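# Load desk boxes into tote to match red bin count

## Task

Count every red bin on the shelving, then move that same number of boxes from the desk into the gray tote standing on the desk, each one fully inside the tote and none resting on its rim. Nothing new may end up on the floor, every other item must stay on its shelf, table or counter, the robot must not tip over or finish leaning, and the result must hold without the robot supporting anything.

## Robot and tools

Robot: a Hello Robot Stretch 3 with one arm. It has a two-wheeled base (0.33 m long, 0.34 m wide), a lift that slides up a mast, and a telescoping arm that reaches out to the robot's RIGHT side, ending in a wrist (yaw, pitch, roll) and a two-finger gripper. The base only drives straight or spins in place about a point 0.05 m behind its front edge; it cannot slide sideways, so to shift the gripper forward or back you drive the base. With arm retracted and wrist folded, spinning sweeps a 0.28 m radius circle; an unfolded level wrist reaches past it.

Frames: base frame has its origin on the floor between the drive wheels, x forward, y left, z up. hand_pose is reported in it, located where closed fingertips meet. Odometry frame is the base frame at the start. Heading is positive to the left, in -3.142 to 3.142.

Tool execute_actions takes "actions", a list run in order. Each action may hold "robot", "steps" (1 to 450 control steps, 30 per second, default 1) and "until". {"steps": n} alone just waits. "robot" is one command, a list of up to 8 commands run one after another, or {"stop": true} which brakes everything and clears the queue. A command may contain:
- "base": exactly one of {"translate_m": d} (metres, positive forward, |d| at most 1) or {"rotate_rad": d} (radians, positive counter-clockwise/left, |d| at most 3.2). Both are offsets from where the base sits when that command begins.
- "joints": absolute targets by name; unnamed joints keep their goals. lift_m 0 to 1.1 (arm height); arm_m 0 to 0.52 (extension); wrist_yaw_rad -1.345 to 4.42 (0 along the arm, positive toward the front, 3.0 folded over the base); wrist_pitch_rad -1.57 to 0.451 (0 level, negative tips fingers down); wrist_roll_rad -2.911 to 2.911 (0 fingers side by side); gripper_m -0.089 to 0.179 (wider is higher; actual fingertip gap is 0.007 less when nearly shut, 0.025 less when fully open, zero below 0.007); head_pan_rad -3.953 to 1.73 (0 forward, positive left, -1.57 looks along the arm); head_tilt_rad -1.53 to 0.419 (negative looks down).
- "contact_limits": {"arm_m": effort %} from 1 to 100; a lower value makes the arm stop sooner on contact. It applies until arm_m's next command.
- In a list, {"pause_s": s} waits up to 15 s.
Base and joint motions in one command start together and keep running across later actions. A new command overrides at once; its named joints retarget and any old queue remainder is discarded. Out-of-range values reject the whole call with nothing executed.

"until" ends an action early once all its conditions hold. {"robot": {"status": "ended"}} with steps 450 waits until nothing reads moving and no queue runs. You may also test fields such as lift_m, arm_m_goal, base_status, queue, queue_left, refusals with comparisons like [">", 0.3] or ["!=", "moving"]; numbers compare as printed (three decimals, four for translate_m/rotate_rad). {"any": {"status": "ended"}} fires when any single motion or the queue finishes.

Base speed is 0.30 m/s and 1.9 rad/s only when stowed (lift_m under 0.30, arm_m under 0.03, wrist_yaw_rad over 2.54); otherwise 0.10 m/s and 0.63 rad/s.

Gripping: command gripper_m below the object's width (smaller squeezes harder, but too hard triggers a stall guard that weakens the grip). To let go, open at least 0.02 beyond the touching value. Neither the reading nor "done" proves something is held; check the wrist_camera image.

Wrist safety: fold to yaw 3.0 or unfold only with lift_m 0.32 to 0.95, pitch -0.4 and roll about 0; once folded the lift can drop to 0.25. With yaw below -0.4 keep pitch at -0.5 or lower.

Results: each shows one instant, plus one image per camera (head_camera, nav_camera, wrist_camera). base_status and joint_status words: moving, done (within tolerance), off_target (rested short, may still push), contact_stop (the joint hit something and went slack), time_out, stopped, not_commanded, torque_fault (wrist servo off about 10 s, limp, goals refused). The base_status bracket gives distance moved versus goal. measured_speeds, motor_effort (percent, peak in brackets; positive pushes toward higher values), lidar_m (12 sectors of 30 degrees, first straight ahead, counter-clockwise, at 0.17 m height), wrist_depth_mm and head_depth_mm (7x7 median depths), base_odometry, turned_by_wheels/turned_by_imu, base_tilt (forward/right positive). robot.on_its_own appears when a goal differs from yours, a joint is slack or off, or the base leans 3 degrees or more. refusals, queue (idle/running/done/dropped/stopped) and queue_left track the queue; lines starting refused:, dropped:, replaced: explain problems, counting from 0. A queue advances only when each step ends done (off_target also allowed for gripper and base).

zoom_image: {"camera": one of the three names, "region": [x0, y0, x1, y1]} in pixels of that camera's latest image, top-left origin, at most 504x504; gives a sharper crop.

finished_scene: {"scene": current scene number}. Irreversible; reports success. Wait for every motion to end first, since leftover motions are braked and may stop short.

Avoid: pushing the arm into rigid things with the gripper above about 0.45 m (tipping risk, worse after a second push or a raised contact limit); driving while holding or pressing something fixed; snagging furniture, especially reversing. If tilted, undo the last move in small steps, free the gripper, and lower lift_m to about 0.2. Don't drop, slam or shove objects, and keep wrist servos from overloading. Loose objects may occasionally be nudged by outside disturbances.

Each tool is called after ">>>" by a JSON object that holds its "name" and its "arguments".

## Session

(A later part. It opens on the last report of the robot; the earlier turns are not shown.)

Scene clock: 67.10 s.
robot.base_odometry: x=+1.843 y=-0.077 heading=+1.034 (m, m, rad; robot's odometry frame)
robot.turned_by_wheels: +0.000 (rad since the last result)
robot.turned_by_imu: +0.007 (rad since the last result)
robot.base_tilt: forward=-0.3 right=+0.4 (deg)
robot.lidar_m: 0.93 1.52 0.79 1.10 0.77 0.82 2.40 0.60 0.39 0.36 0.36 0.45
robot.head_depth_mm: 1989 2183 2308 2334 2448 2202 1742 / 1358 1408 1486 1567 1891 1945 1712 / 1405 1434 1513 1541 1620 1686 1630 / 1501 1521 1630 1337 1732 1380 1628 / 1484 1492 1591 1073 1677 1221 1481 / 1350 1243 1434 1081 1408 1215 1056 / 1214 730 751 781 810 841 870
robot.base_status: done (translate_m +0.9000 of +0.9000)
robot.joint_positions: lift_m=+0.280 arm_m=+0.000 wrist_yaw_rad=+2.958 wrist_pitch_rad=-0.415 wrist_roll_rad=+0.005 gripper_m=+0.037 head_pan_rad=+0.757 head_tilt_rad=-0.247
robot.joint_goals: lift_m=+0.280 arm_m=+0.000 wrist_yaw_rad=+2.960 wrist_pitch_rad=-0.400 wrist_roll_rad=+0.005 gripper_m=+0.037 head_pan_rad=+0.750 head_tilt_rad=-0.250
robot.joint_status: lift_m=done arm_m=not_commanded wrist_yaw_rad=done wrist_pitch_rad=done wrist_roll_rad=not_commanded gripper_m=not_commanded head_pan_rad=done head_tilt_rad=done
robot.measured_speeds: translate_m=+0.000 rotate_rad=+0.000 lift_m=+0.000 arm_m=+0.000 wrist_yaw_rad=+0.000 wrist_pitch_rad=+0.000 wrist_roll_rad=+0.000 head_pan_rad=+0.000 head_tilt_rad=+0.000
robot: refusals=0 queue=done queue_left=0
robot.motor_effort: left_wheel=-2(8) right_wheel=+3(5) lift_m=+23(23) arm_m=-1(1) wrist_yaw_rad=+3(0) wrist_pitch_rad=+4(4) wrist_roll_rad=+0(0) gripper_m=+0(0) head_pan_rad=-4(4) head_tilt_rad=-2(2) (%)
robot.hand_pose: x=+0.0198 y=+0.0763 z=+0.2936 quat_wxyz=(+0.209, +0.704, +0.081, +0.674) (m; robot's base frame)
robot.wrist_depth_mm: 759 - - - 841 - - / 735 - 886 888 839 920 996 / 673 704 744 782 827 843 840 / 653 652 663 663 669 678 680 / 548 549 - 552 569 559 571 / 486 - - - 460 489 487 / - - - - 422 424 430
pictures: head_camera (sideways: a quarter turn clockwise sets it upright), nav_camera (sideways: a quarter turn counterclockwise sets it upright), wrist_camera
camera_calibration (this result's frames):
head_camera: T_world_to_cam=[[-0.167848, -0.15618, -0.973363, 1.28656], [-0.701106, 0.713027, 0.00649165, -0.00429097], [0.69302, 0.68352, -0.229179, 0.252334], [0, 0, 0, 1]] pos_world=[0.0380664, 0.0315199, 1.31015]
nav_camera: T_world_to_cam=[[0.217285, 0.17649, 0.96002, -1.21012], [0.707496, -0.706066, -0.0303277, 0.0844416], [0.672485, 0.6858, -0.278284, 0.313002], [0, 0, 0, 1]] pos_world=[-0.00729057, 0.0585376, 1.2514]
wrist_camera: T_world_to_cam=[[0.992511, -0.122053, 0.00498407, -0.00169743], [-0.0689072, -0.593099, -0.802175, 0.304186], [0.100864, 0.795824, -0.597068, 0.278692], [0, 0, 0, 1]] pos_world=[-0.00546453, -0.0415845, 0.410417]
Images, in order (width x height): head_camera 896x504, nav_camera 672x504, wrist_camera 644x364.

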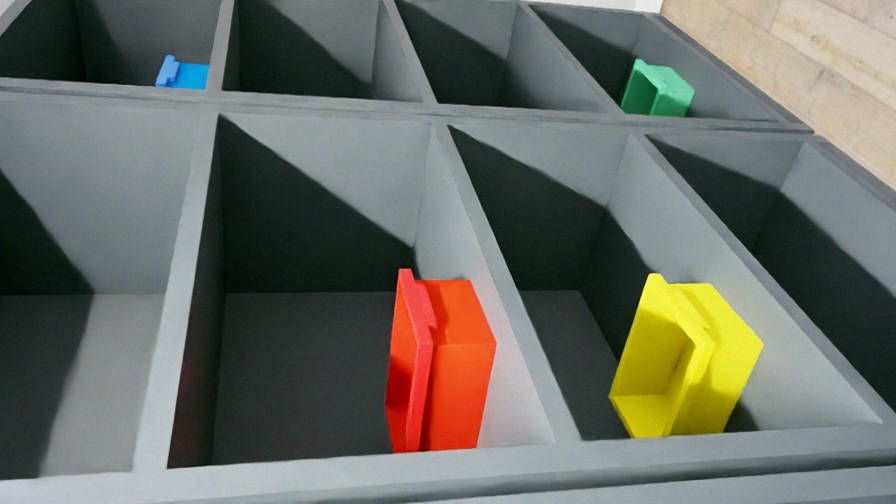

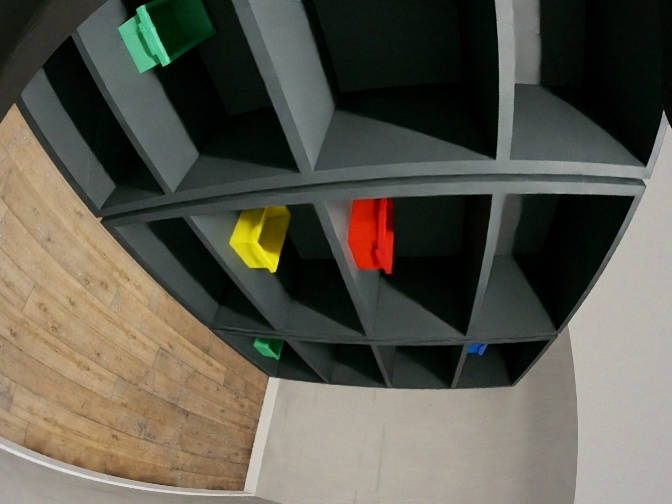

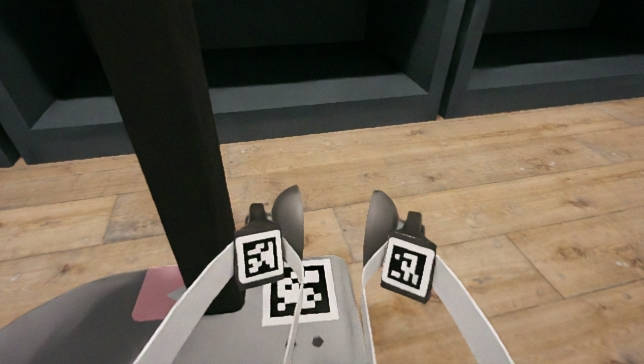

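>>> {"name": "execute_actions", "arguments": {"actions": [{"robot":[{"base":{"rotate_rad":-0.13},"joints":{"head_pan_rad":-3.1,"head_tilt_rad":-0.5}},{"base":{"translate_m":-1.0}}],"steps":450,"until":{"robot":{"translate_m":["<",-0.72]}}},{"robot":[{"base":{"translate_m":-1.0}},{"base":{"rotate_rad":-1.30}}],"steps":450,"until":{"robot":{"status":"ended"}}}]}}

Scene clock: 100.50 s.
robot.base_odometry: x=+0.773 y=-1.436 heading=-0.396 (m, m, rad; robot's odometry frame)
robot.turned_by_wheels: -1.430 (rad since the last result)
robot.turned_by_imu: -1.437 (rad since the last result)
robot.base_tilt: forward=-0.4 right=+0.5 (deg)
robot.lidar_m: 0.83 0.86 1.17 1.17 0.35 0.40 2.53 1.06 0.77 0.74 0.77 0.86
robot.head_depth_mm: 2546 2718 2905 2654 2074 1656 1379 / 2558 2747 2995 2803 2098 1652 1380 / 2556 2765 2976 2800 2074 1655 1376 / 2603 2782 3051 2796 2097 1665 1382 / 2595 2808 3065 2798 2073 1660 1380 / 2556 2717 2897 2690 2084 1641 1392 / 1997 2021 2075 2095 2014 1661 1379
robot.base_status: done (rotate_rad -1.2999 of -1.3000)
robot.joint_positions: lift_m=+0.280 arm_m=+0.000 wrist_yaw_rad=+2.958 wrist_pitch_rad=-0.415 wrist_roll_rad=+0.005 gripper_m=+0.037 head_pan_rad=-3.093 head_tilt_rad=-0.495
robot.joint_goals: lift_m=+0.280 arm_m=+0.000 wrist_yaw_rad=+2.960 wrist_pitch_rad=-0.400 wrist_roll_rad=+0.005 gripper_m=+0.037 head_pan_rad=-3.100 head_tilt_rad=-0.500
robot.joint_status: lift_m=done arm_m=not_commanded wrist_yaw_rad=done wrist_pitch_rad=done wrist_roll_rad=not_commanded gripper_m=not_commanded head_pan_rad=done head_tilt_rad=done
robot.measured_speeds: translate_m=+0.000 rotate_rad=+0.000 lift_m=+0.000 arm_m=+0.000 wrist_yaw_rad=+0.000 wrist_pitch_rad=+0.000 wrist_roll_rad=+0.000 head_pan_rad=+0.000 head_tilt_rad=+0.000
robot: refusals=0 queue=done queue_left=0
robot.motor_effort: left_wheel=+3(15) right_wheel=-2(10) lift_m=+23(23) arm_m=-1(1) wrist_yaw_rad=+0(2) wrist_pitch_rad=+4(4) wrist_roll_rad=+0(0) gripper_m=-1(0) head_pan_rad=-3(52) head_tilt_rad=-4(21) (%)
robot.hand_pose: x=+0.0198 y=+0.0763 z=+0.2936 quat_wxyz=(+0.209, +0.704, +0.081, +0.674) (m; robot's base frame)
robot.wrist_depth_mm: 286 - - - - - 904 / 308 - - - - - 901 / 338 355 829 824 836 848 830 / 371 390 671 666 678 684 673 / 414 439 - 562 573 565 567 / 459 - - - 461 487 487 / - - - - 423 427 426
pictures: head_camera (sideways: a quarter turn clockwise sets it upright), nav_camera (sideways: a quarter turn counterclockwise sets it upright), wrist_camera
camera_calibration (this result's frames):
head_camera: T_world_to_cam=[[0.460082, 0.0205533, -0.887639, 1.17083], [0.0662272, -0.997741, 0.0112242, -0.0151301], [-0.885403, -0.0639499, -0.460404, 0.562879], [0, 0, 0, 1]] pos_world=[-0.0392996, -0.00316427, 1.2986]
nav_camera: T_world_to_cam=[[-0.506059, -0.00357608, 0.862491, -1.07844], [-0.0694951, 0.996909, -0.0366422, 0.0973912], [-0.859695, -0.078482, -0.504743, 0.617047], [0, 0, 0, 1]] pos_world=[-0.00851311, -0.0525196, 1.24516]
wrist_camera: T_world_to_cam=[[0.992511, -0.122052, 0.00498344, -0.00169877], [-0.068909, -0.59311, -0.802167, 0.304174], [0.100862, 0.795817, -0.597078, 0.278706], [0, 0, 0, 1]] pos_world=[-0.00546456, -0.0415979, 0.410416]
Images, in order (width x height): head_camera 896x504, nav_camera 672x504, wrist_camera 644x364.

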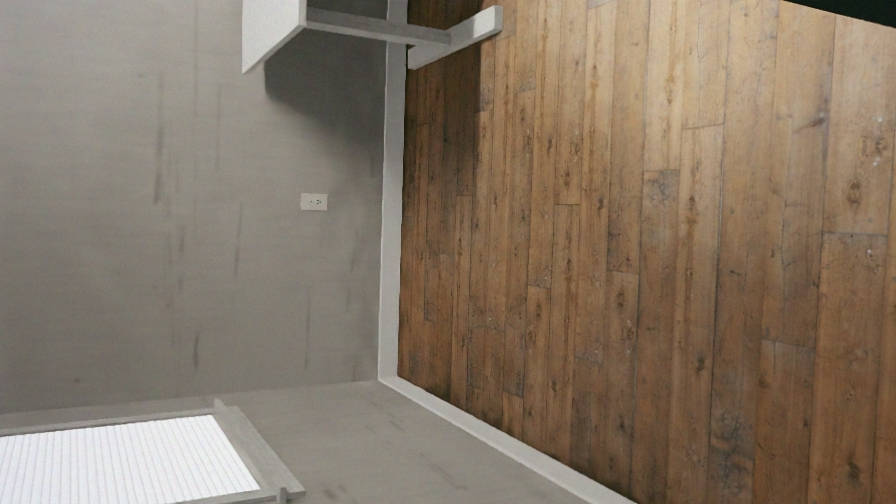

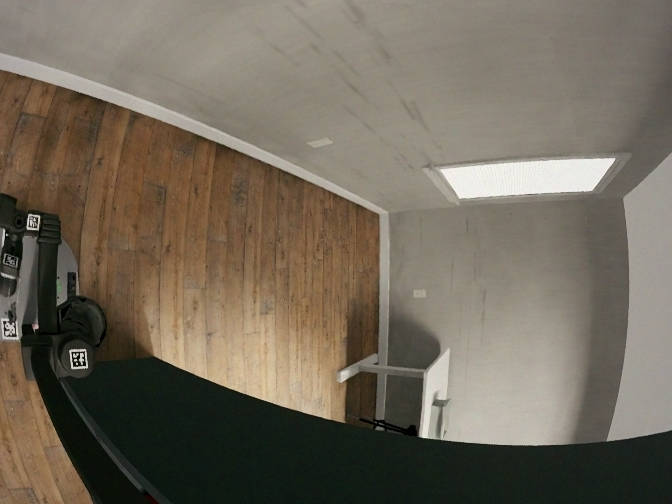

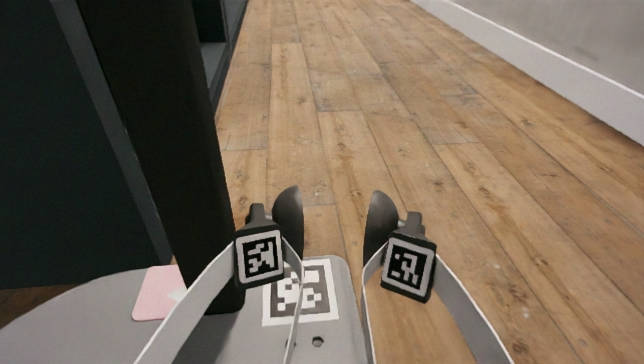

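>>> {"name": "execute_actions", "arguments": {"actions": [{"robot":[{"base":{"translate_m":-0.77},"joints":{"head_pan_rad":-2.3,"head_tilt_rad":-0.7}},{"base":{"rotate_rad":-0.883}},{"base":{"translate_m":-1.0}}],"steps":450,"until":{"robot":{"queue_left":["=",0],"translate_m":["<",-0.56]}}},{"robot":{"base":{"translate_m":-1.0}},"steps":450,"until":{"robot":{"translate_m":["<",-0.58]}}},{"robot":{"joints":{"lift_m":1.0,"gripper_m":0.12}},"steps":100,"until":{"robot":{"lift_m":[">",0.34]}}},{"robot":{"joints":{"wrist_yaw_rad":0.0}},"steps":200,"until":{"robot":{"wrist_yaw_rad":["<",0.3]}}},{"robot":{"joints":{"wrist_pitch_rad":-1.57}},"steps":300,"until":{"robot":{"base_status":["!=","moving"],"wrist_pitch_rad":["<",-1.4]}}},{"robot":{"base":{"rotate_rad":-0.687},"joints":{"head_pan_rad":-1.75,"head_tilt_rad":-0.75}},"steps":300,"until":{"robot":{"status":"ended"}}}]}}

Scene clock: 128.93 s.
robot.base_odometry: x=-0.387 y=+0.358 heading=-1.966 (m, m, rad; robot's odometry frame)
robot.turned_by_wheels: -1.570 (rad since the last result)
robot.turned_by_imu: -1.583 (rad since the last result)
robot.base_tilt: forward=-0.4 right=+0.4 (deg)
robot.lidar_m: 1.95 2.02 1.15 1.11 1.15 1.56 2.35 1.66 0.48 0.58 0.86 1.67
robot.head_depth_mm: 1117 1238 - - - - 1169 / 1094 1219 - - - - 1170 / 1079 1207 1083 - - - - / 1056 1189 1107 - - - - / 1043 1167 1087 - - - - / 1026 1140 1062 827 707 646 1208 / 1007 1128 1059 782 674 633 1204
robot.base_status: done (rotate_rad -0.6869 of -0.6870)
robot.joint_positions: lift_m=+1.000 arm_m=+0.000 wrist_yaw_rad=+0.003 wrist_pitch_rad=-1.548 wrist_roll_rad=+0.005 gripper_m=+0.120 head_pan_rad=-1.757 head_tilt_rad=-0.741
robot.joint_goals: lift_m=+1.000 arm_m=+0.000 wrist_yaw_rad=+0.000 wrist_pitch_rad=-1.570 wrist_roll_rad=+0.005 gripper_m=+0.120 head_pan_rad=-1.750 head_tilt_rad=-0.750
robot.joint_status: lift_m=done arm_m=not_commanded wrist_yaw_rad=done wrist_pitch_rad=done wrist_roll_rad=not_commanded gripper_m=done head_pan_rad=done head_tilt_rad=done
robot.measured_speeds: translate_m=+0.000 rotate_rad=+0.000 lift_m=+0.000 arm_m=+0.000 wrist_yaw_rad=+0.000 wrist_pitch_rad=+0.000 wrist_roll_rad=+0.000 head_pan_rad=+0.000 head_tilt_rad=+0.000
robot: refusals=0 queue=done queue_left=0
robot.motor_effort: left_wheel=+2(13) right_wheel=-2(10) lift_m=+32(33) arm_m=-1(1) wrist_yaw_rad=-3(4) wrist_pitch_rad=-1(5) wrist_roll_rad=+0(0) gripper_m=+0(78) head_pan_rad=+4(50) head_tilt_rad=-5(27) (%)
robot.hand_pose: x=-0.0217 y=-0.1264 z=+0.8818 quat_wxyz=(+0.505, +0.494, -0.506, -0.495) (m; robot's base frame)
robot.wrist_depth_mm: - 984 962 952 965 951 935 / - - - 981 970 983 963 / - - - - - - - / - - - - - - - / - - - - - - - / - - - - - - - / - - - - - - -
pictures: head_camera (sideways: a quarter turn clockwise sets it upright), nav_camera (sideways: a quarter turn counterclockwise sets it upright), wrist_camera
camera_calibration (this result's frames):
head_camera: T_world_to_cam=[[0.124344, 0.650957, -0.748862, 0.991942], [0.985214, -0.170646, 0.015253, -0.0259767], [-0.117861, -0.739686, -0.662551, 0.82119], [0, 0, 0, 1]] pos_world=[-0.000962954, -0.0427214, 1.2873]
nav_camera: T_world_to_cam=[[-0.150156, -0.684383, 0.713493, -0.886377], [-0.984001, 0.173451, -0.0407109, 0.108254], [-0.0958942, -0.708191, -0.699478, 0.865718], [0, 0, 0, 1]] pos_world=[0.0564445, -0.0123049, 1.24238]
wrist_camera: T_world_to_cam=[[-0.998077, -0.0325116, -0.0527673, 0.0308552], [-0.0424598, 0.978876, 0.199998, -0.0315168], [0.0451504, 0.201854, -0.978374, 1.05534], [0, 0, 0, 1]] pos_world=[-0.0181913, -0.18117, 1.04045]
Images, in order (width x height): head_camera 896x504, nav_camera 672x504, wrist_camera 644x364.

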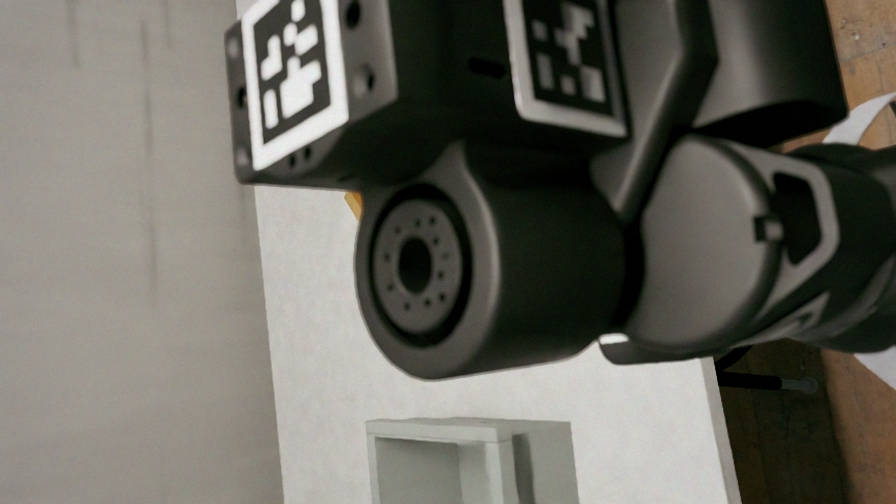

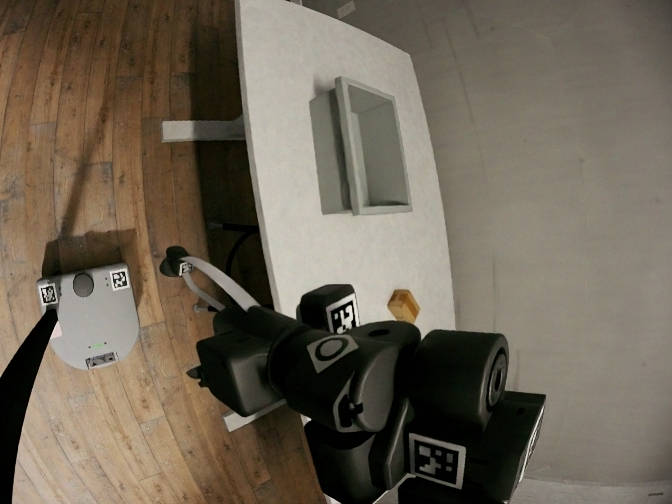

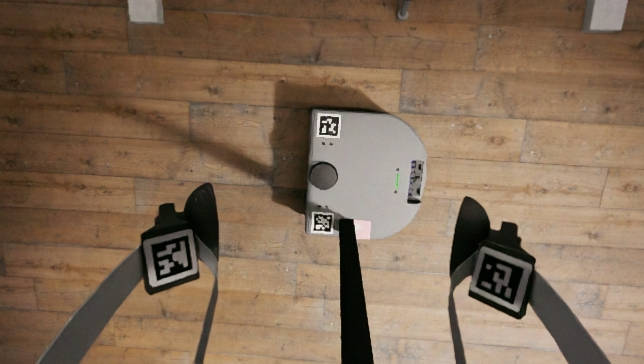

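>>> {"name": "execute_actions", "arguments": {"actions": [{"robot":{"joints":{"arm_m":0.42,"head_pan_rad":-2.0,"head_tilt_rad":-0.7}},"steps":300,"until":{"robot":{"status":"ended"}}}]}}

Scene clock: 134.77 s.
robot.base_odometry: x=-0.387 y=+0.358 heading=-1.966 (m, m, rad; robot's odometry frame)
robot.turned_by_wheels: +0.000 (rad since the last result)
robot.turned_by_imu: +0.001 (rad since the last result)
robot.base_tilt: forward=-0.4 right=+0.6 (deg)
robot.lidar_m: 1.95 2.03 1.15 1.11 1.15 1.57 2.35 1.66 0.48 0.58 0.86 1.68
robot.head_depth_mm: 1288 1461 - - - 1372 1232 / 1232 1365 - - - 1419 1223 / 1176 - - 834 731 1383 1227 / 1132 - - 892 708 1125 1200 / 1060 - 1090 865 727 664 1200 / - 1187 1134 861 730 635 1223 / - 1150 1133 887 729 622 1163
robot.base_status: done (rotate_rad -0.6869 of -0.6870)
robot.joint_positions: lift_m=+1.000 arm_m=+0.420 wrist_yaw_rad=+0.001 wrist_pitch_rad=-1.549 wrist_roll_rad=+0.005 gripper_m=+0.120 head_pan_rad=-1.993 head_tilt_rad=-0.705
robot.joint_goals: lift_m=+1.000 arm_m=+0.420 wrist_yaw_rad=+0.000 wrist_pitch_rad=-1.570 wrist_roll_rad=+0.005 gripper_m=+0.120 head_pan_rad=-2.000 head_tilt_rad=-0.700
robot.joint_status: lift_m=done arm_m=done wrist_yaw_rad=done wrist_pitch_rad=done wrist_roll_rad=not_commanded gripper_m=done head_pan_rad=done head_tilt_rad=done
robot.measured_speeds: translate_m=+0.000 rotate_rad=+0.000 lift_m=+0.000 arm_m=+0.000 wrist_yaw_rad=+0.000 wrist_pitch_rad=+0.000 wrist_roll_rad=+0.000 head_pan_rad=+0.000 head_tilt_rad=+0.000
robot: refusals=0 queue=done queue_left=0
robot.motor_effort: left_wheel=+3(2) right_wheel=-2(3) lift_m=+32(32) arm_m=+5(5) wrist_yaw_rad=+0(2) wrist_pitch_rad=-1(1) wrist_roll_rad=+0(0) gripper_m=+0(0) head_pan_rad=-4(26) head_tilt_rad=+3(9) (%)
robot.hand_pose: x=-0.0216 y=-0.5461 z=+0.8818 quat_wxyz=(+0.504, +0.494, -0.506, -0.496) (m; robot's base frame)
robot.wrist_depth_mm: 304 299 295 297 293 289 288 / 315 310 305 307 302 299 296 / 323 320 315 316 313 309 306 / 312 300 326 327 323 315 311 / 222 229 342 339 334 277 280 / 366 364 356 352 347 - 337 / - - - 361 360 355 349
pictures: head_camera (sideways: a quarter turn clockwise sets it upright), nav_camera (sideways: a quarter turn counterclockwise sets it upright), wrist_camera
camera_calibration (this result's frames):
head_camera: T_world_to_cam=[[0.26199, 0.57889, -0.772171, 1.02148], [0.918171, -0.39591, 0.0147165, -0.0248701], [-0.297191, -0.712841, -0.635244, 0.786765], [0, 0, 0, 1]] pos_world=[-0.0109645, -0.0403348, 1.28891]
nav_camera: T_world_to_cam=[[-0.295417, -0.606486, 0.738176, -0.917659], [-0.91671, 0.397518, -0.0402651, 0.107265], [-0.269018, -0.688589, -0.673405, 0.832862], [0, 0, 0, 1]] pos_world=[0.0512941, -0.0256877, 1.24257]
wrist_camera: T_world_to_cam=[[-0.99814, -0.0304957, -0.0527963, 0.0183733], [-0.0405331, 0.978762, 0.200955, 0.378405], [0.0455467, 0.202721, -0.978177, 1.14037], [0, 0, 0, 1]] pos_world=[-0.0182631, -0.600986, 1.04041]
Images, in order (width x height): head_camera 896x504, nav_camera 672x504, wrist_camera 644x364.

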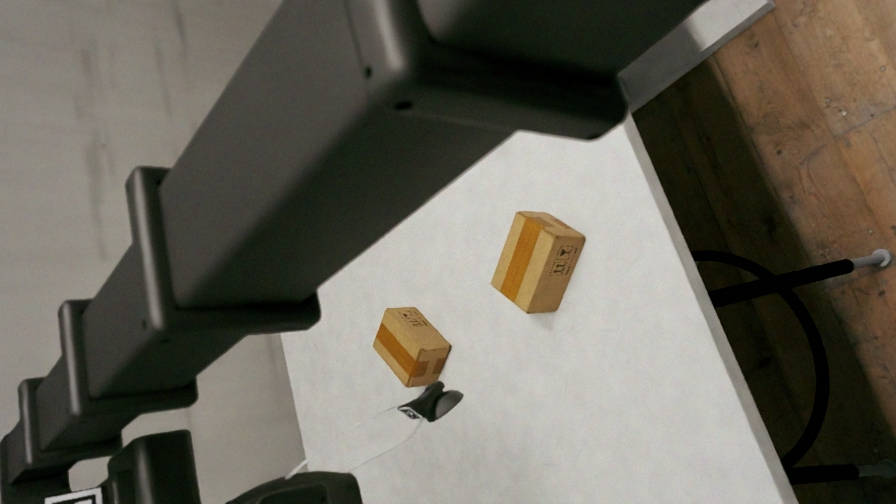

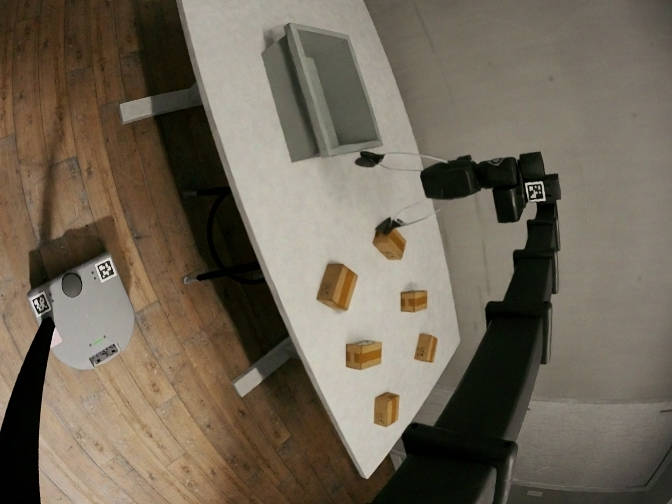

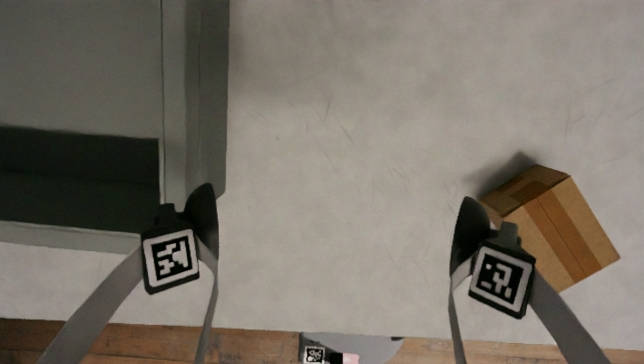

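>>> {"name": "zoom_image", "arguments": {"camera": "nav_camera", "region": [260, 200, 500, 440]}}

>>> {"name": "zoom_image", "arguments": {"camera": "nav_camera", "region": [200, 0, 440, 240]}}

Region (260, 200, 500, 440) of nav_camera's 672x504 image, scaled by 2.100, with more detail than that image has.

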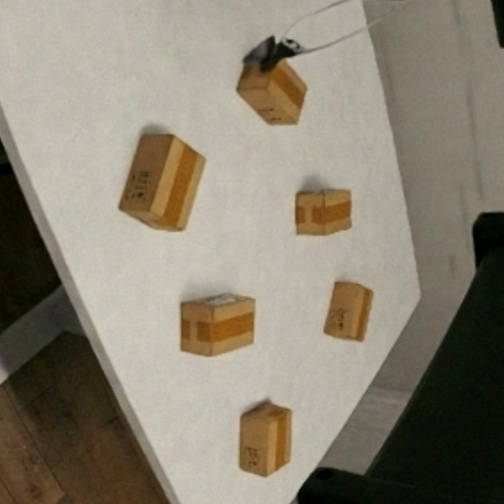

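Region (200, 0, 440, 240) of nav_camera's 672x504 image, scaled by 2.100, with more detail than that image has.

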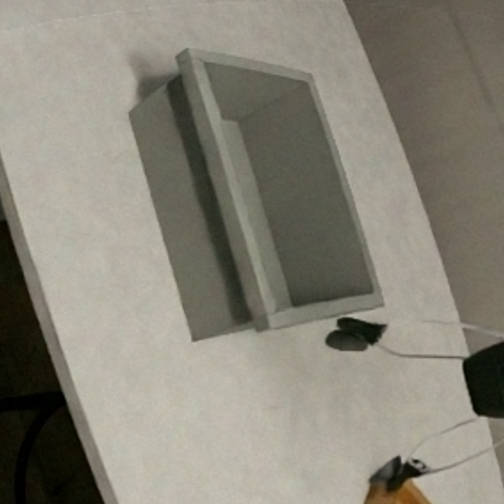

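>>> {"name": "execute_actions", "arguments": {"actions": [{"robot":{"base":{"rotate_rad":-0.334},"joints":{"arm_m":0.42,"wrist_roll_rad":-0.97,"lift_m":0.94,"head_pan_rad":-1.6,"head_tilt_rad":-0.8}},"steps":300,"until":{"robot":{"status":"ended"}}}]}}

Scene clock: 182.60 s.
robot.base_odometry: x=-0.387 y=+0.358 heading=-2.300 (m, m, rad; robot's odometry frame)
robot.turned_by_wheels: -0.334 (rad since the last result)
robot.turned_by_imu: -0.334 (rad since the last result)
robot.base_tilt: forward=-0.4 right=+0.4 (deg)
robot.lidar_m: 1.96 1.95 1.35 1.11 1.11 1.23 1.98 2.35 0.99 0.48 0.57 0.86
robot.head_depth_mm: 1245 - - 768 1438 1345 1186 / - 1212 981 785 727 1345 1185 / - - 956 805 712 1352 1183 / 1091 - 911 740 678 1290 1185 / 1084 1207 893 804 681 1313 1181 / 1058 1163 982 802 682 1265 1180 / 1025 1124 982 805 680 625 1183
robot.base_status: done (rotate_rad -0.3339 of -0.3340)
robot.joint_positions: lift_m=+0.940 arm_m=+0.420 wrist_yaw_rad=+0.001 wrist_pitch_rad=-1.549 wrist_roll_rad=-0.963 gripper_m=+0.120 head_pan_rad=-1.607 head_tilt_rad=-0.790
robot.joint_goals: lift_m=+0.940 arm_m=+0.420 wrist_yaw_rad=+0.000 wrist_pitch_rad=-1.570 wrist_roll_rad=-0.970 gripper_m=+0.120 head_pan_rad=-1.600 head_tilt_rad=-0.800
robot.joint_status: lift_m=done arm_m=done wrist_yaw_rad=done wrist_pitch_rad=done wrist_roll_rad=done gripper_m=done head_pan_rad=done head_tilt_rad=done
robot.measured_speeds: translate_m=+0.000 rotate_rad=+0.000 lift_m=+0.000 arm_m=+0.000 wrist_yaw_rad=+0.000 wrist_pitch_rad=+0.000 wrist_roll_rad=+0.000 head_pan_rad=+0.000 head_tilt_rad=+0.000
robot: refusals=0 queue=done queue_left=0
robot.motor_effort: left_wheel=+3(10) right_wheel=-2(10) lift_m=+23(32) arm_m=+5(5) wrist_yaw_rad=-2(1) wrist_pitch_rad=-1(1) wrist_roll_rad=-4(4) gripper_m=+1(0) head_pan_rad=+5(36) head_tilt_rad=-6(18) (%)
robot.hand_pose: x=-0.0215 y=-0.5462 z=+0.8222 quat_wxyz=(+0.682, +0.668, -0.213, -0.209) (m; robot's base frame)
robot.wrist_depth_mm: 250 247 245 241 239 236 233 / 257 255 252 248 247 243 241 / 267 263 260 255 254 252 248 / - 273 270 215 261 261 257 / - 281 278 225 269 268 268 / - - 288 287 282 - 272 / - - - 298 293 263 232
pictures: head_camera (sideways: a quarter turn clockwise sets it upright), nav_camera (sideways: a quarter turn counterclockwise sets it upright), wrist_camera
camera_calibration (this result's frames):
head_camera: T_world_to_cam=[[0.0271051, 0.698293, -0.715299, 0.948793], [0.99962, -0.0224557, 0.0159572, -0.0269804], [-0.00491976, -0.71546, -0.698637, 0.867438], [0, 0, 0, 1]] pos_world=[0.0055206, -0.0425247, 1.28512]
nav_camera: T_world_to_cam=[[-0.0475743, -0.73341, 0.678119, -0.840905], [-0.998794, 0.0266605, -0.0412373, 0.109027], [0.0121649, -0.679263, -0.733794, 0.909688], [0, 0, 0, 1]] pos_world=[0.0578239, -0.00171794, 1.24225]
wrist_camera: T_world_to_cam=[[-0.541417, -0.839972, -0.0362487, -0.430558], [-0.825709, 0.523115, 0.21108, 0.116438], [-0.158339, 0.144213, -0.976796, 1.04462], [0, 0, 0, 1]] pos_world=[0.0284364, -0.573216, 0.980196]
Images, in order (width x height): head_camera 896x504, nav_camera 672x504, wrist_camera 644x364.

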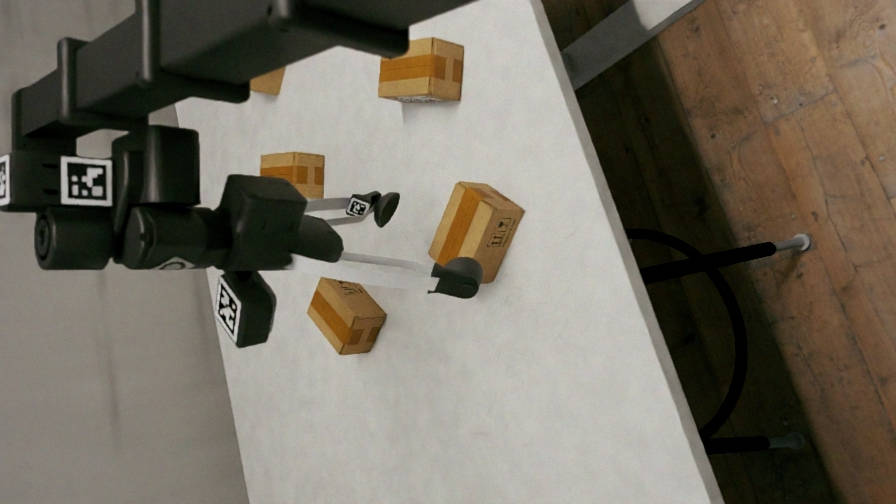

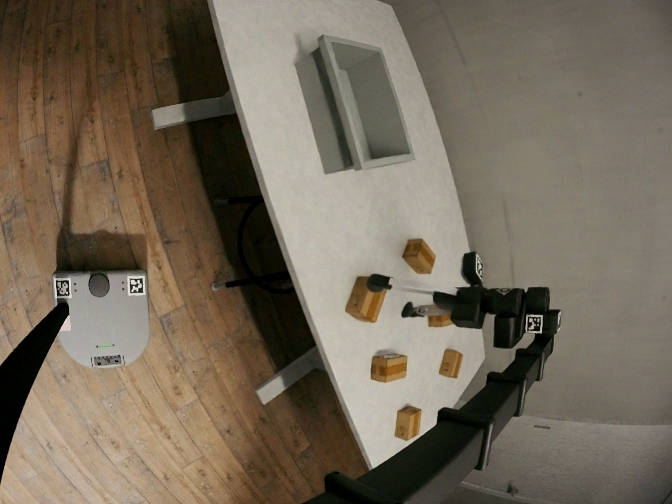

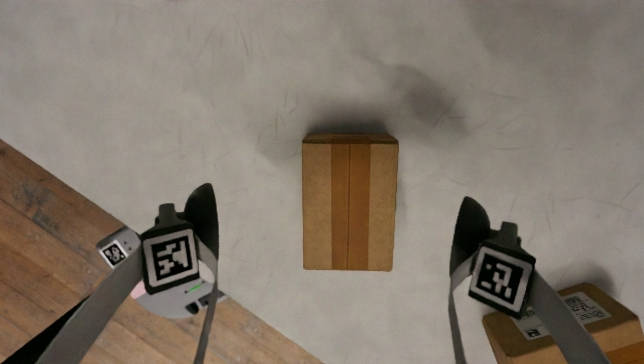

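>>> {"name": "execute_actions", "arguments": {"actions": []}}

Scene clock: 194.60 s.
robot.base_odometry: x=-0.387 y=+0.358 heading=-2.300 (m, m, rad; robot's odometry frame)
robot.turned_by_wheels: +0.000 (rad since the last result)
robot.turned_by_imu: +0.001 (rad since the last result)
robot.base_tilt: forward=-0.4 right=+0.6 (deg)
robot.lidar_m: 1.97 1.95 1.35 1.12 1.11 1.23 1.98 2.35 0.99 0.48 0.58 0.86
robot.head_depth_mm: 1247 - - 767 1442 1347 1188 / - 1215 980 785 732 1343 1185 / - - 952 806 713 1337 1183 / 1095 - 915 740 679 1291 1186 / 1093 1207 894 802 681 1323 1190 / 1059 1160 986 803 679 1275 1182 / 1024 1132 981 805 679 624 1193
robot.base_status: done (rotate_rad -0.3339 of -0.3340)
robot.joint_positions: lift_m=+0.940 arm_m=+0.420 wrist_yaw_rad=+0.001 wrist_pitch_rad=-1.549 wrist_roll_rad=-0.963 gripper_m=+0.120 head_pan_rad=-1.607 head_tilt_rad=-0.790
robot.joint_goals: lift_m=+0.940 arm_m=+0.420 wrist_yaw_rad=+0.000 wrist_pitch_rad=-1.570 wrist_roll_rad=-0.970 gripper_m=+0.120 head_pan_rad=-1.600 head_tilt_rad=-0.800
robot.joint_status: lift_m=done arm_m=done wrist_yaw_rad=done wrist_pitch_rad=done wrist_roll_rad=done gripper_m=done head_pan_rad=done head_tilt_rad=done
robot.measured_speeds: translate_m=+0.000 rotate_rad=+0.000 lift_m=+0.000 arm_m=+0.000 wrist_yaw_rad=+0.000 wrist_pitch_rad=+0.000 wrist_roll_rad=+0.000 head_pan_rad=+0.000 head_tilt_rad=+0.000
robot: refusals=0 queue=done queue_left=0
robot.motor_effort: left_wheel=+3(3) right_wheel=-2(2) lift_m=+23(23) arm_m=+4(5) wrist_yaw_rad=-1(1) wrist_pitch_rad=-1(1) wrist_roll_rad=-5(5) gripper_m=+0(0) head_pan_rad=+5(5) head_tilt_rad=-6(6) (%)
robot.hand_pose: x=-0.0215 y=-0.5462 z=+0.8222 quat_wxyz=(+0.682, +0.668, -0.213, -0.209) (m; robot's base frame)
robot.wrist_depth_mm: 249 246 243 242 238 236 234 / 257 255 252 249 247 244 241 / 266 264 260 254 254 252 249 / - 271 269 216 261 261 257 / - 281 280 224 271 268 266 / - - 289 289 283 - 273 / - - - 297 294 263 232
pictures: head_camera (sideways: a quarter turn clockwise sets it upright), nav_camera (sideways: a quarter turn counterclockwise sets it upright), wrist_camera
camera_calibration (this result's frames):
head_camera: T_world_to_cam=[[0.0271051, 0.698293, -0.715299, 0.948793], [0.99962, -0.0224556, 0.0159572, -0.0269804], [-0.00491968, -0.71546, -0.698637, 0.867438], [0, 0, 0, 1]] pos_world=[0.0055206, -0.0425247, 1.28512]
nav_camera: T_world_to_cam=[[-0.0475742, -0.733411, 0.678119, -0.840905], [-0.998794, 0.0266604, -0.0412373, 0.109027], [0.0121649, -0.679263, -0.733794, 0.909688], [0, 0, 0, 1]] pos_world=[0.0578239, -0.00171793, 1.24225]
wrist_camera: T_world_to_cam=[[-0.541417, -0.839973, -0.0362488, -0.430559], [-0.82571, 0.523114, 0.211081, 0.116437], [-0.15834, 0.144213, -0.976796, 1.04462], [0, 0, 0, 1]] pos_world=[0.0284365, -0.573216, 0.980196]
Images, in order (width x height): head_camera 896x504, nav_camera 672x504, wrist_camera 644x364.

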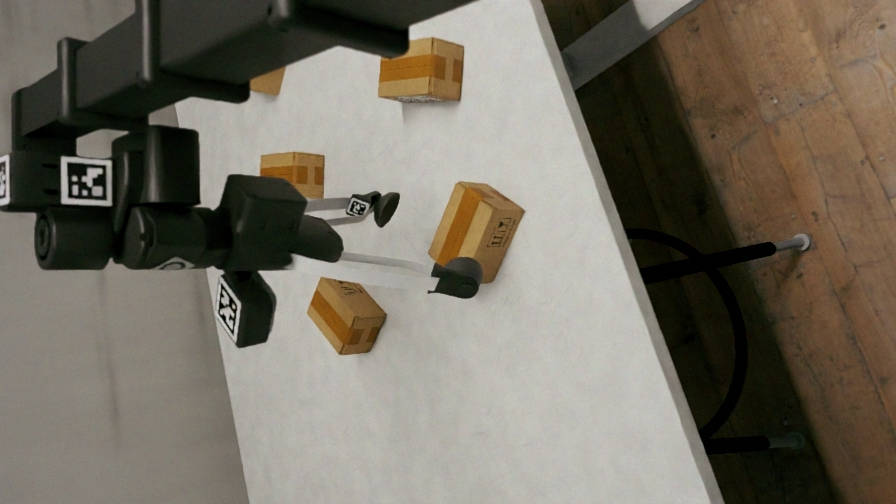

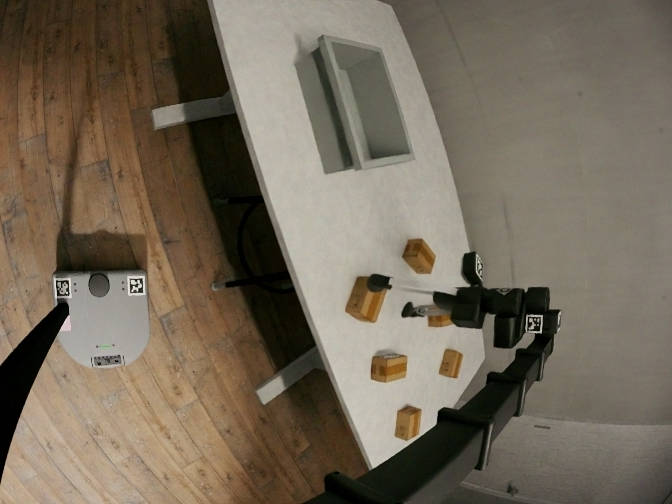

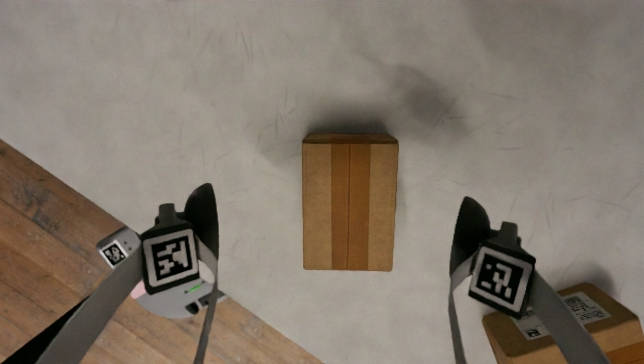

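>>> {"name": "execute_actions", "arguments": {"actions": [{"robot":{"joints":{"lift_m":0.87}},"steps":100,"until":{"robot":{"status":"ended"}}}]}}

Scene clock: 197.47 s.
robot.base_odometry: x=-0.387 y=+0.358 heading=-2.300 (m, m, rad; robot's odometry frame)
robot.turned_by_wheels: +0.000 (rad since the last result)
robot.turned_by_imu: +0.001 (rad since the last result)
robot.base_tilt: forward=-0.3 right=+0.6 (deg)
robot.lidar_m: 1.96 1.95 1.35 1.12 1.11 1.23 1.98 2.35 0.99 0.48 0.58 0.86
robot.head_depth_mm: 1267 1289 - - 1461 1327 1185 / 1219 - 969 786 1089 1337 1184 / 1166 - 948 796 713 1338 1184 / 1135 1212 - 733 680 1296 1187 / 1090 1188 983 803 680 1325 1189 / 1062 1165 984 804 678 1272 1191 / 1026 1124 984 804 679 626 1186
robot.base_status: done (rotate_rad -0.3339 of -0.3340)
robot.joint_positions: lift_m=+0.870 arm_m=+0.420 wrist_yaw_rad=+0.001 wrist_pitch_rad=-1.549 wrist_roll_rad=-0.964 gripper_m=+0.120 head_pan_rad=-1.607 head_tilt_rad=-0.790
robot.joint_goals: lift_m=+0.870 arm_m=+0.420 wrist_yaw_rad=+0.000 wrist_pitch_rad=-1.570 wrist_roll_rad=-0.970 gripper_m=+0.120 head_pan_rad=-1.600 head_tilt_rad=-0.800
robot.joint_status: lift_m=done arm_m=done wrist_yaw_rad=done wrist_pitch_rad=done wrist_roll_rad=done gripper_m=done head_pan_rad=done head_tilt_rad=done
robot.measured_speeds: translate_m=+0.000 rotate_rad=+0.000 lift_m=+0.000 arm_m=+0.000 wrist_yaw_rad=+0.000 wrist_pitch_rad=+0.000 wrist_roll_rad=+0.000 head_pan_rad=+0.000 head_tilt_rad=+0.000
robot: refusals=0 queue=done queue_left=0
robot.motor_effort: left_wheel=+2(4) right_wheel=-2(2) lift_m=+23(22) arm_m=+4(5) wrist_yaw_rad=-1(2) wrist_pitch_rad=-1(1) wrist_roll_rad=-4(5) gripper_m=+0(0) head_pan_rad=+5(5) head_tilt_rad=-7(6) (%)
robot.hand_pose: x=-0.0215 y=-0.5462 z=+0.7522 quat_wxyz=(+0.682, +0.668, -0.213, -0.209) (m; robot's base frame)
robot.wrist_depth_mm: 182 180 178 176 174 173 171 / 188 186 184 182 180 178 176 / 195 193 190 187 185 184 182 / 201 199 197 144 143 190 188 / 210 206 203 149 149 195 194 / - 216 212 154 154 - 201 / - - 219 161 213 212 207
pictures: head_camera (sideways: a quarter turn clockwise sets it upright), nav_camera (sideways: a quarter turn counterclockwise sets it upright), wrist_camera
camera_calibration (this result's frames):
head_camera: T_world_to_cam=[[0.0270912, 0.698293, -0.715299, 0.948793], [0.999621, -0.0224357, 0.0159572, -0.0269804], [-0.00490544, -0.71546, -0.698637, 0.867437], [0, 0, 0, 1]] pos_world=[0.00552145, -0.0425248, 1.28512]
nav_camera: T_world_to_cam=[[-0.0475596, -0.733411, 0.678119, -0.840906], [-0.998794, 0.0266405, -0.0412373, 0.109027], [0.0121785, -0.679263, -0.733794, 0.909688], [0, 0, 0, 1]] pos_world=[0.057824, -0.00171691, 1.24225]
wrist_camera: T_world_to_cam=[[-0.541341, -0.840022, -0.0362476, -0.433122], [-0.825757, 0.52304, 0.211082, 0.131169], [-0.158354, 0.144199, -0.976796, 0.976242], [0, 0, 0, 1]] pos_world=[0.0284392, -0.573211, 0.910202]
Images, in order (width x height): head_camera 896x504, nav_camera 672x504, wrist_camera 644x364.

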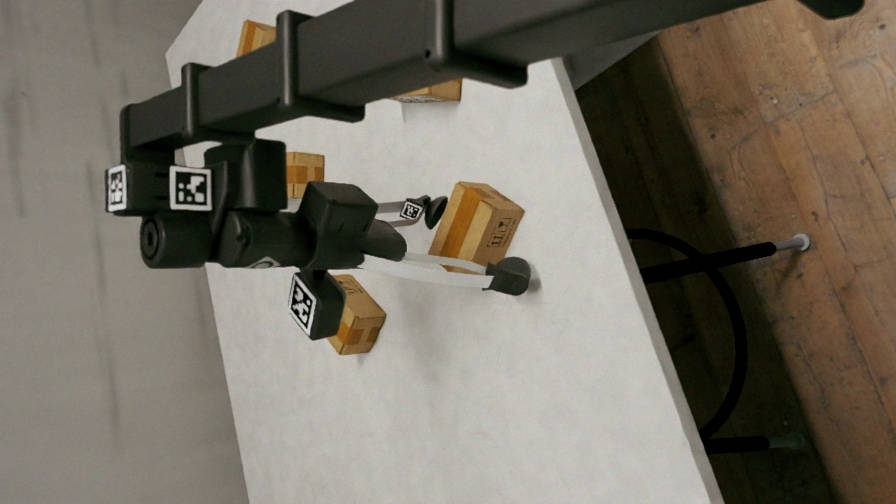

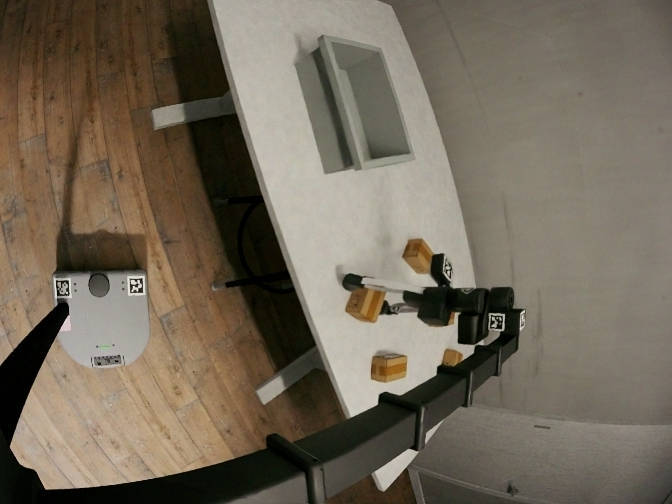

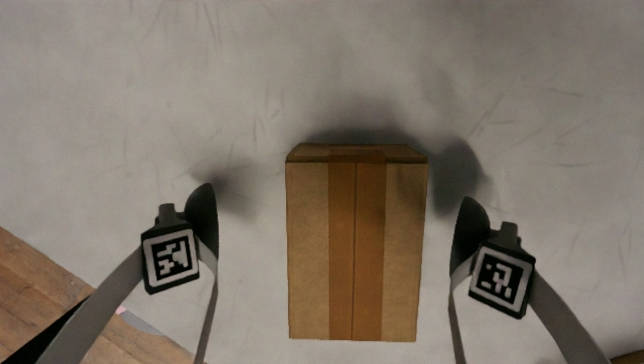

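>>> {"name": "execute_actions", "arguments": {"actions": [{"robot":[{"joints":{"gripper_m":0.02}},{"joints":{"lift_m":1.02}},{"base":{"rotate_rad":1.094},"joints":{"wrist_roll_rad":0.82,"arm_m":0.497}},{"base":{"translate_m":-0.211}}],"steps":450,"until":{"robot":{"status":"ended"}}}]}}

Scene clock: 226.10 s.
robot.base_odometry: x=-0.462 y=+0.555 heading=-1.206 (m, m, rad; robot's odometry frame)
robot.turned_by_wheels: +1.094 (rad since the last result)
robot.turned_by_imu: +1.099 (rad since the last result)
robot.base_tilt: forward=-0.3 right=+0.6 (deg)
robot.lidar_m: 1.48 1.25 1.25 1.43 2.21 2.16 0.78 0.31 0.31 0.49 1.98 2.11
robot.head_depth_mm: 1028 1106 981 781 680 590 522 / 1066 1165 984 721 677 592 539 / 1157 1233 951 787 655 589 1146 / - 1162 661 720 680 613 1183 / 1356 1519 836 747 682 1293 1195 / 1501 1732 985 805 694 1333 1186 / 1665 1959 983 802 1482 1345 1183
robot.base_status: done (translate_m -0.2110 of -0.2110)
robot.joint_positions: lift_m=+1.020 arm_m=+0.497 wrist_yaw_rad=+0.001 wrist_pitch_rad=-1.548 wrist_roll_rad=+0.813 gripper_m=+0.021 head_pan_rad=-1.607 head_tilt_rad=-0.790
robot.joint_goals: lift_m=+1.020 arm_m=+0.497 wrist_yaw_rad=+0.000 wrist_pitch_rad=-1.570 wrist_roll_rad=+0.820 gripper_m=+0.020 head_pan_rad=-1.600 head_tilt_rad=-0.800
robot.joint_status: lift_m=done arm_m=done wrist_yaw_rad=done wrist_pitch_rad=done wrist_roll_rad=done gripper_m=done head_pan_rad=done head_tilt_rad=done
robot.measured_speeds: translate_m=+0.000 rotate_rad=+0.000 lift_m=+0.000 arm_m=+0.000 wrist_yaw_rad=+0.000 wrist_pitch_rad=+0.000 wrist_roll_rad=+0.000 head_pan_rad=+0.000 head_tilt_rad=+0.000
robot: refusals=0 queue=done queue_left=0
robot.motor_effort: left_wheel=-2(9) right_wheel=+2(10) lift_m=+33(34) arm_m=+4(6) wrist_yaw_rad=-1(1) wrist_pitch_rad=-1(2) wrist_roll_rad=+4(5) gripper_m=-15(89) head_pan_rad=+4(4) head_tilt_rad=-6(6) (%)
robot.hand_pose: x=-0.0217 y=-0.6231 z=+0.9018 quat_wxyz=(+0.265, +0.259, -0.664, -0.650) (m; robot's base frame)
robot.wrist_depth_mm: 327 322 319 315 313 308 305 / 337 333 240 236 209 206 203 / 348 344 302 331 327 321 228 / 363 354 274 140 334 332 238 / 372 369 235 145 143 340 248 / 387 383 264 150 150 291 259 / 402 398 395 156 252 254 365
pictures: head_camera (sideways: a quarter turn clockwise sets it upright), nav_camera (sideways: a quarter turn counterclockwise sets it upright), wrist_camera
camera_calibration (this result's frames):
head_camera: T_world_to_cam=[[0.0269359, 0.698436, -0.715166, 0.948621], [0.999626, -0.0222095, 0.0159598, -0.0269839], [-0.00473653, -0.715328, -0.698773, 0.867614], [0, 0, 0, 1]] pos_world=[0.00553132, -0.0425217, 1.28512]
nav_camera: T_world_to_cam=[[-0.0473961, -0.733551, 0.677979, -0.840724], [-0.9988, 0.0264193, -0.0412391, 0.10903], [0.0123393, -0.67912, -0.733923, 0.909855], [0, 0, 0, 1]] pos_world=[0.0578248, -0.00169369, 1.24225]
wrist_camera: T_world_to_cam=[[-0.710526, 0.700307, -0.0687328, 0.493043], [0.676805, 0.706862, 0.205622, 0.291701], [0.192583, 0.0995812, -0.976215, 1.11265], [0, 0, 0, 1]] pos_world=[-0.0613827, -0.662272, 1.06009]
Images, in order (width x height): head_camera 896x504, nav_camera 672x504, wrist_camera 644x364.

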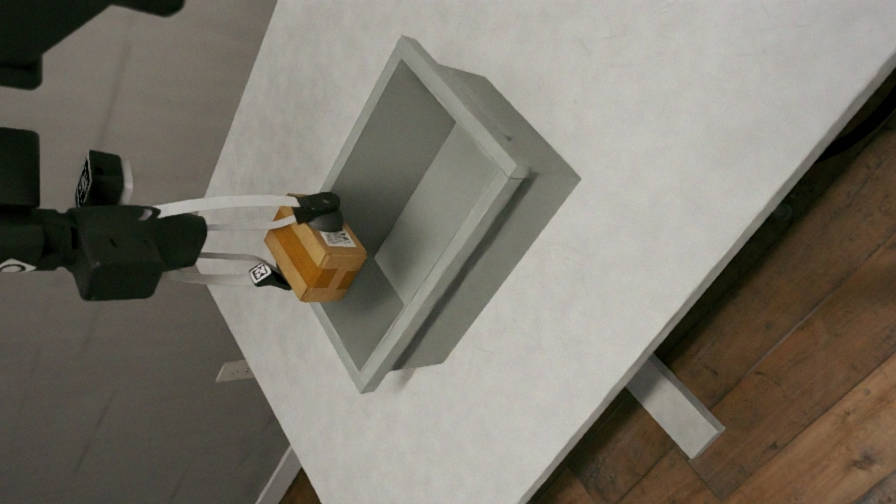

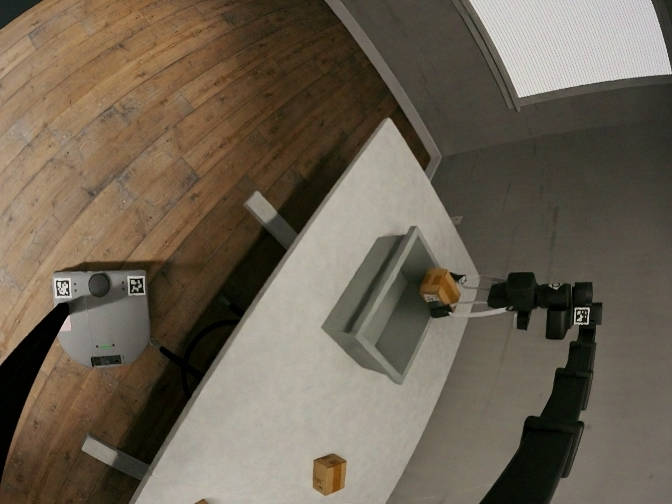

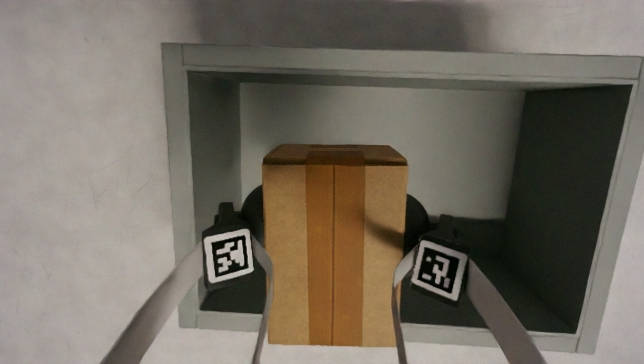

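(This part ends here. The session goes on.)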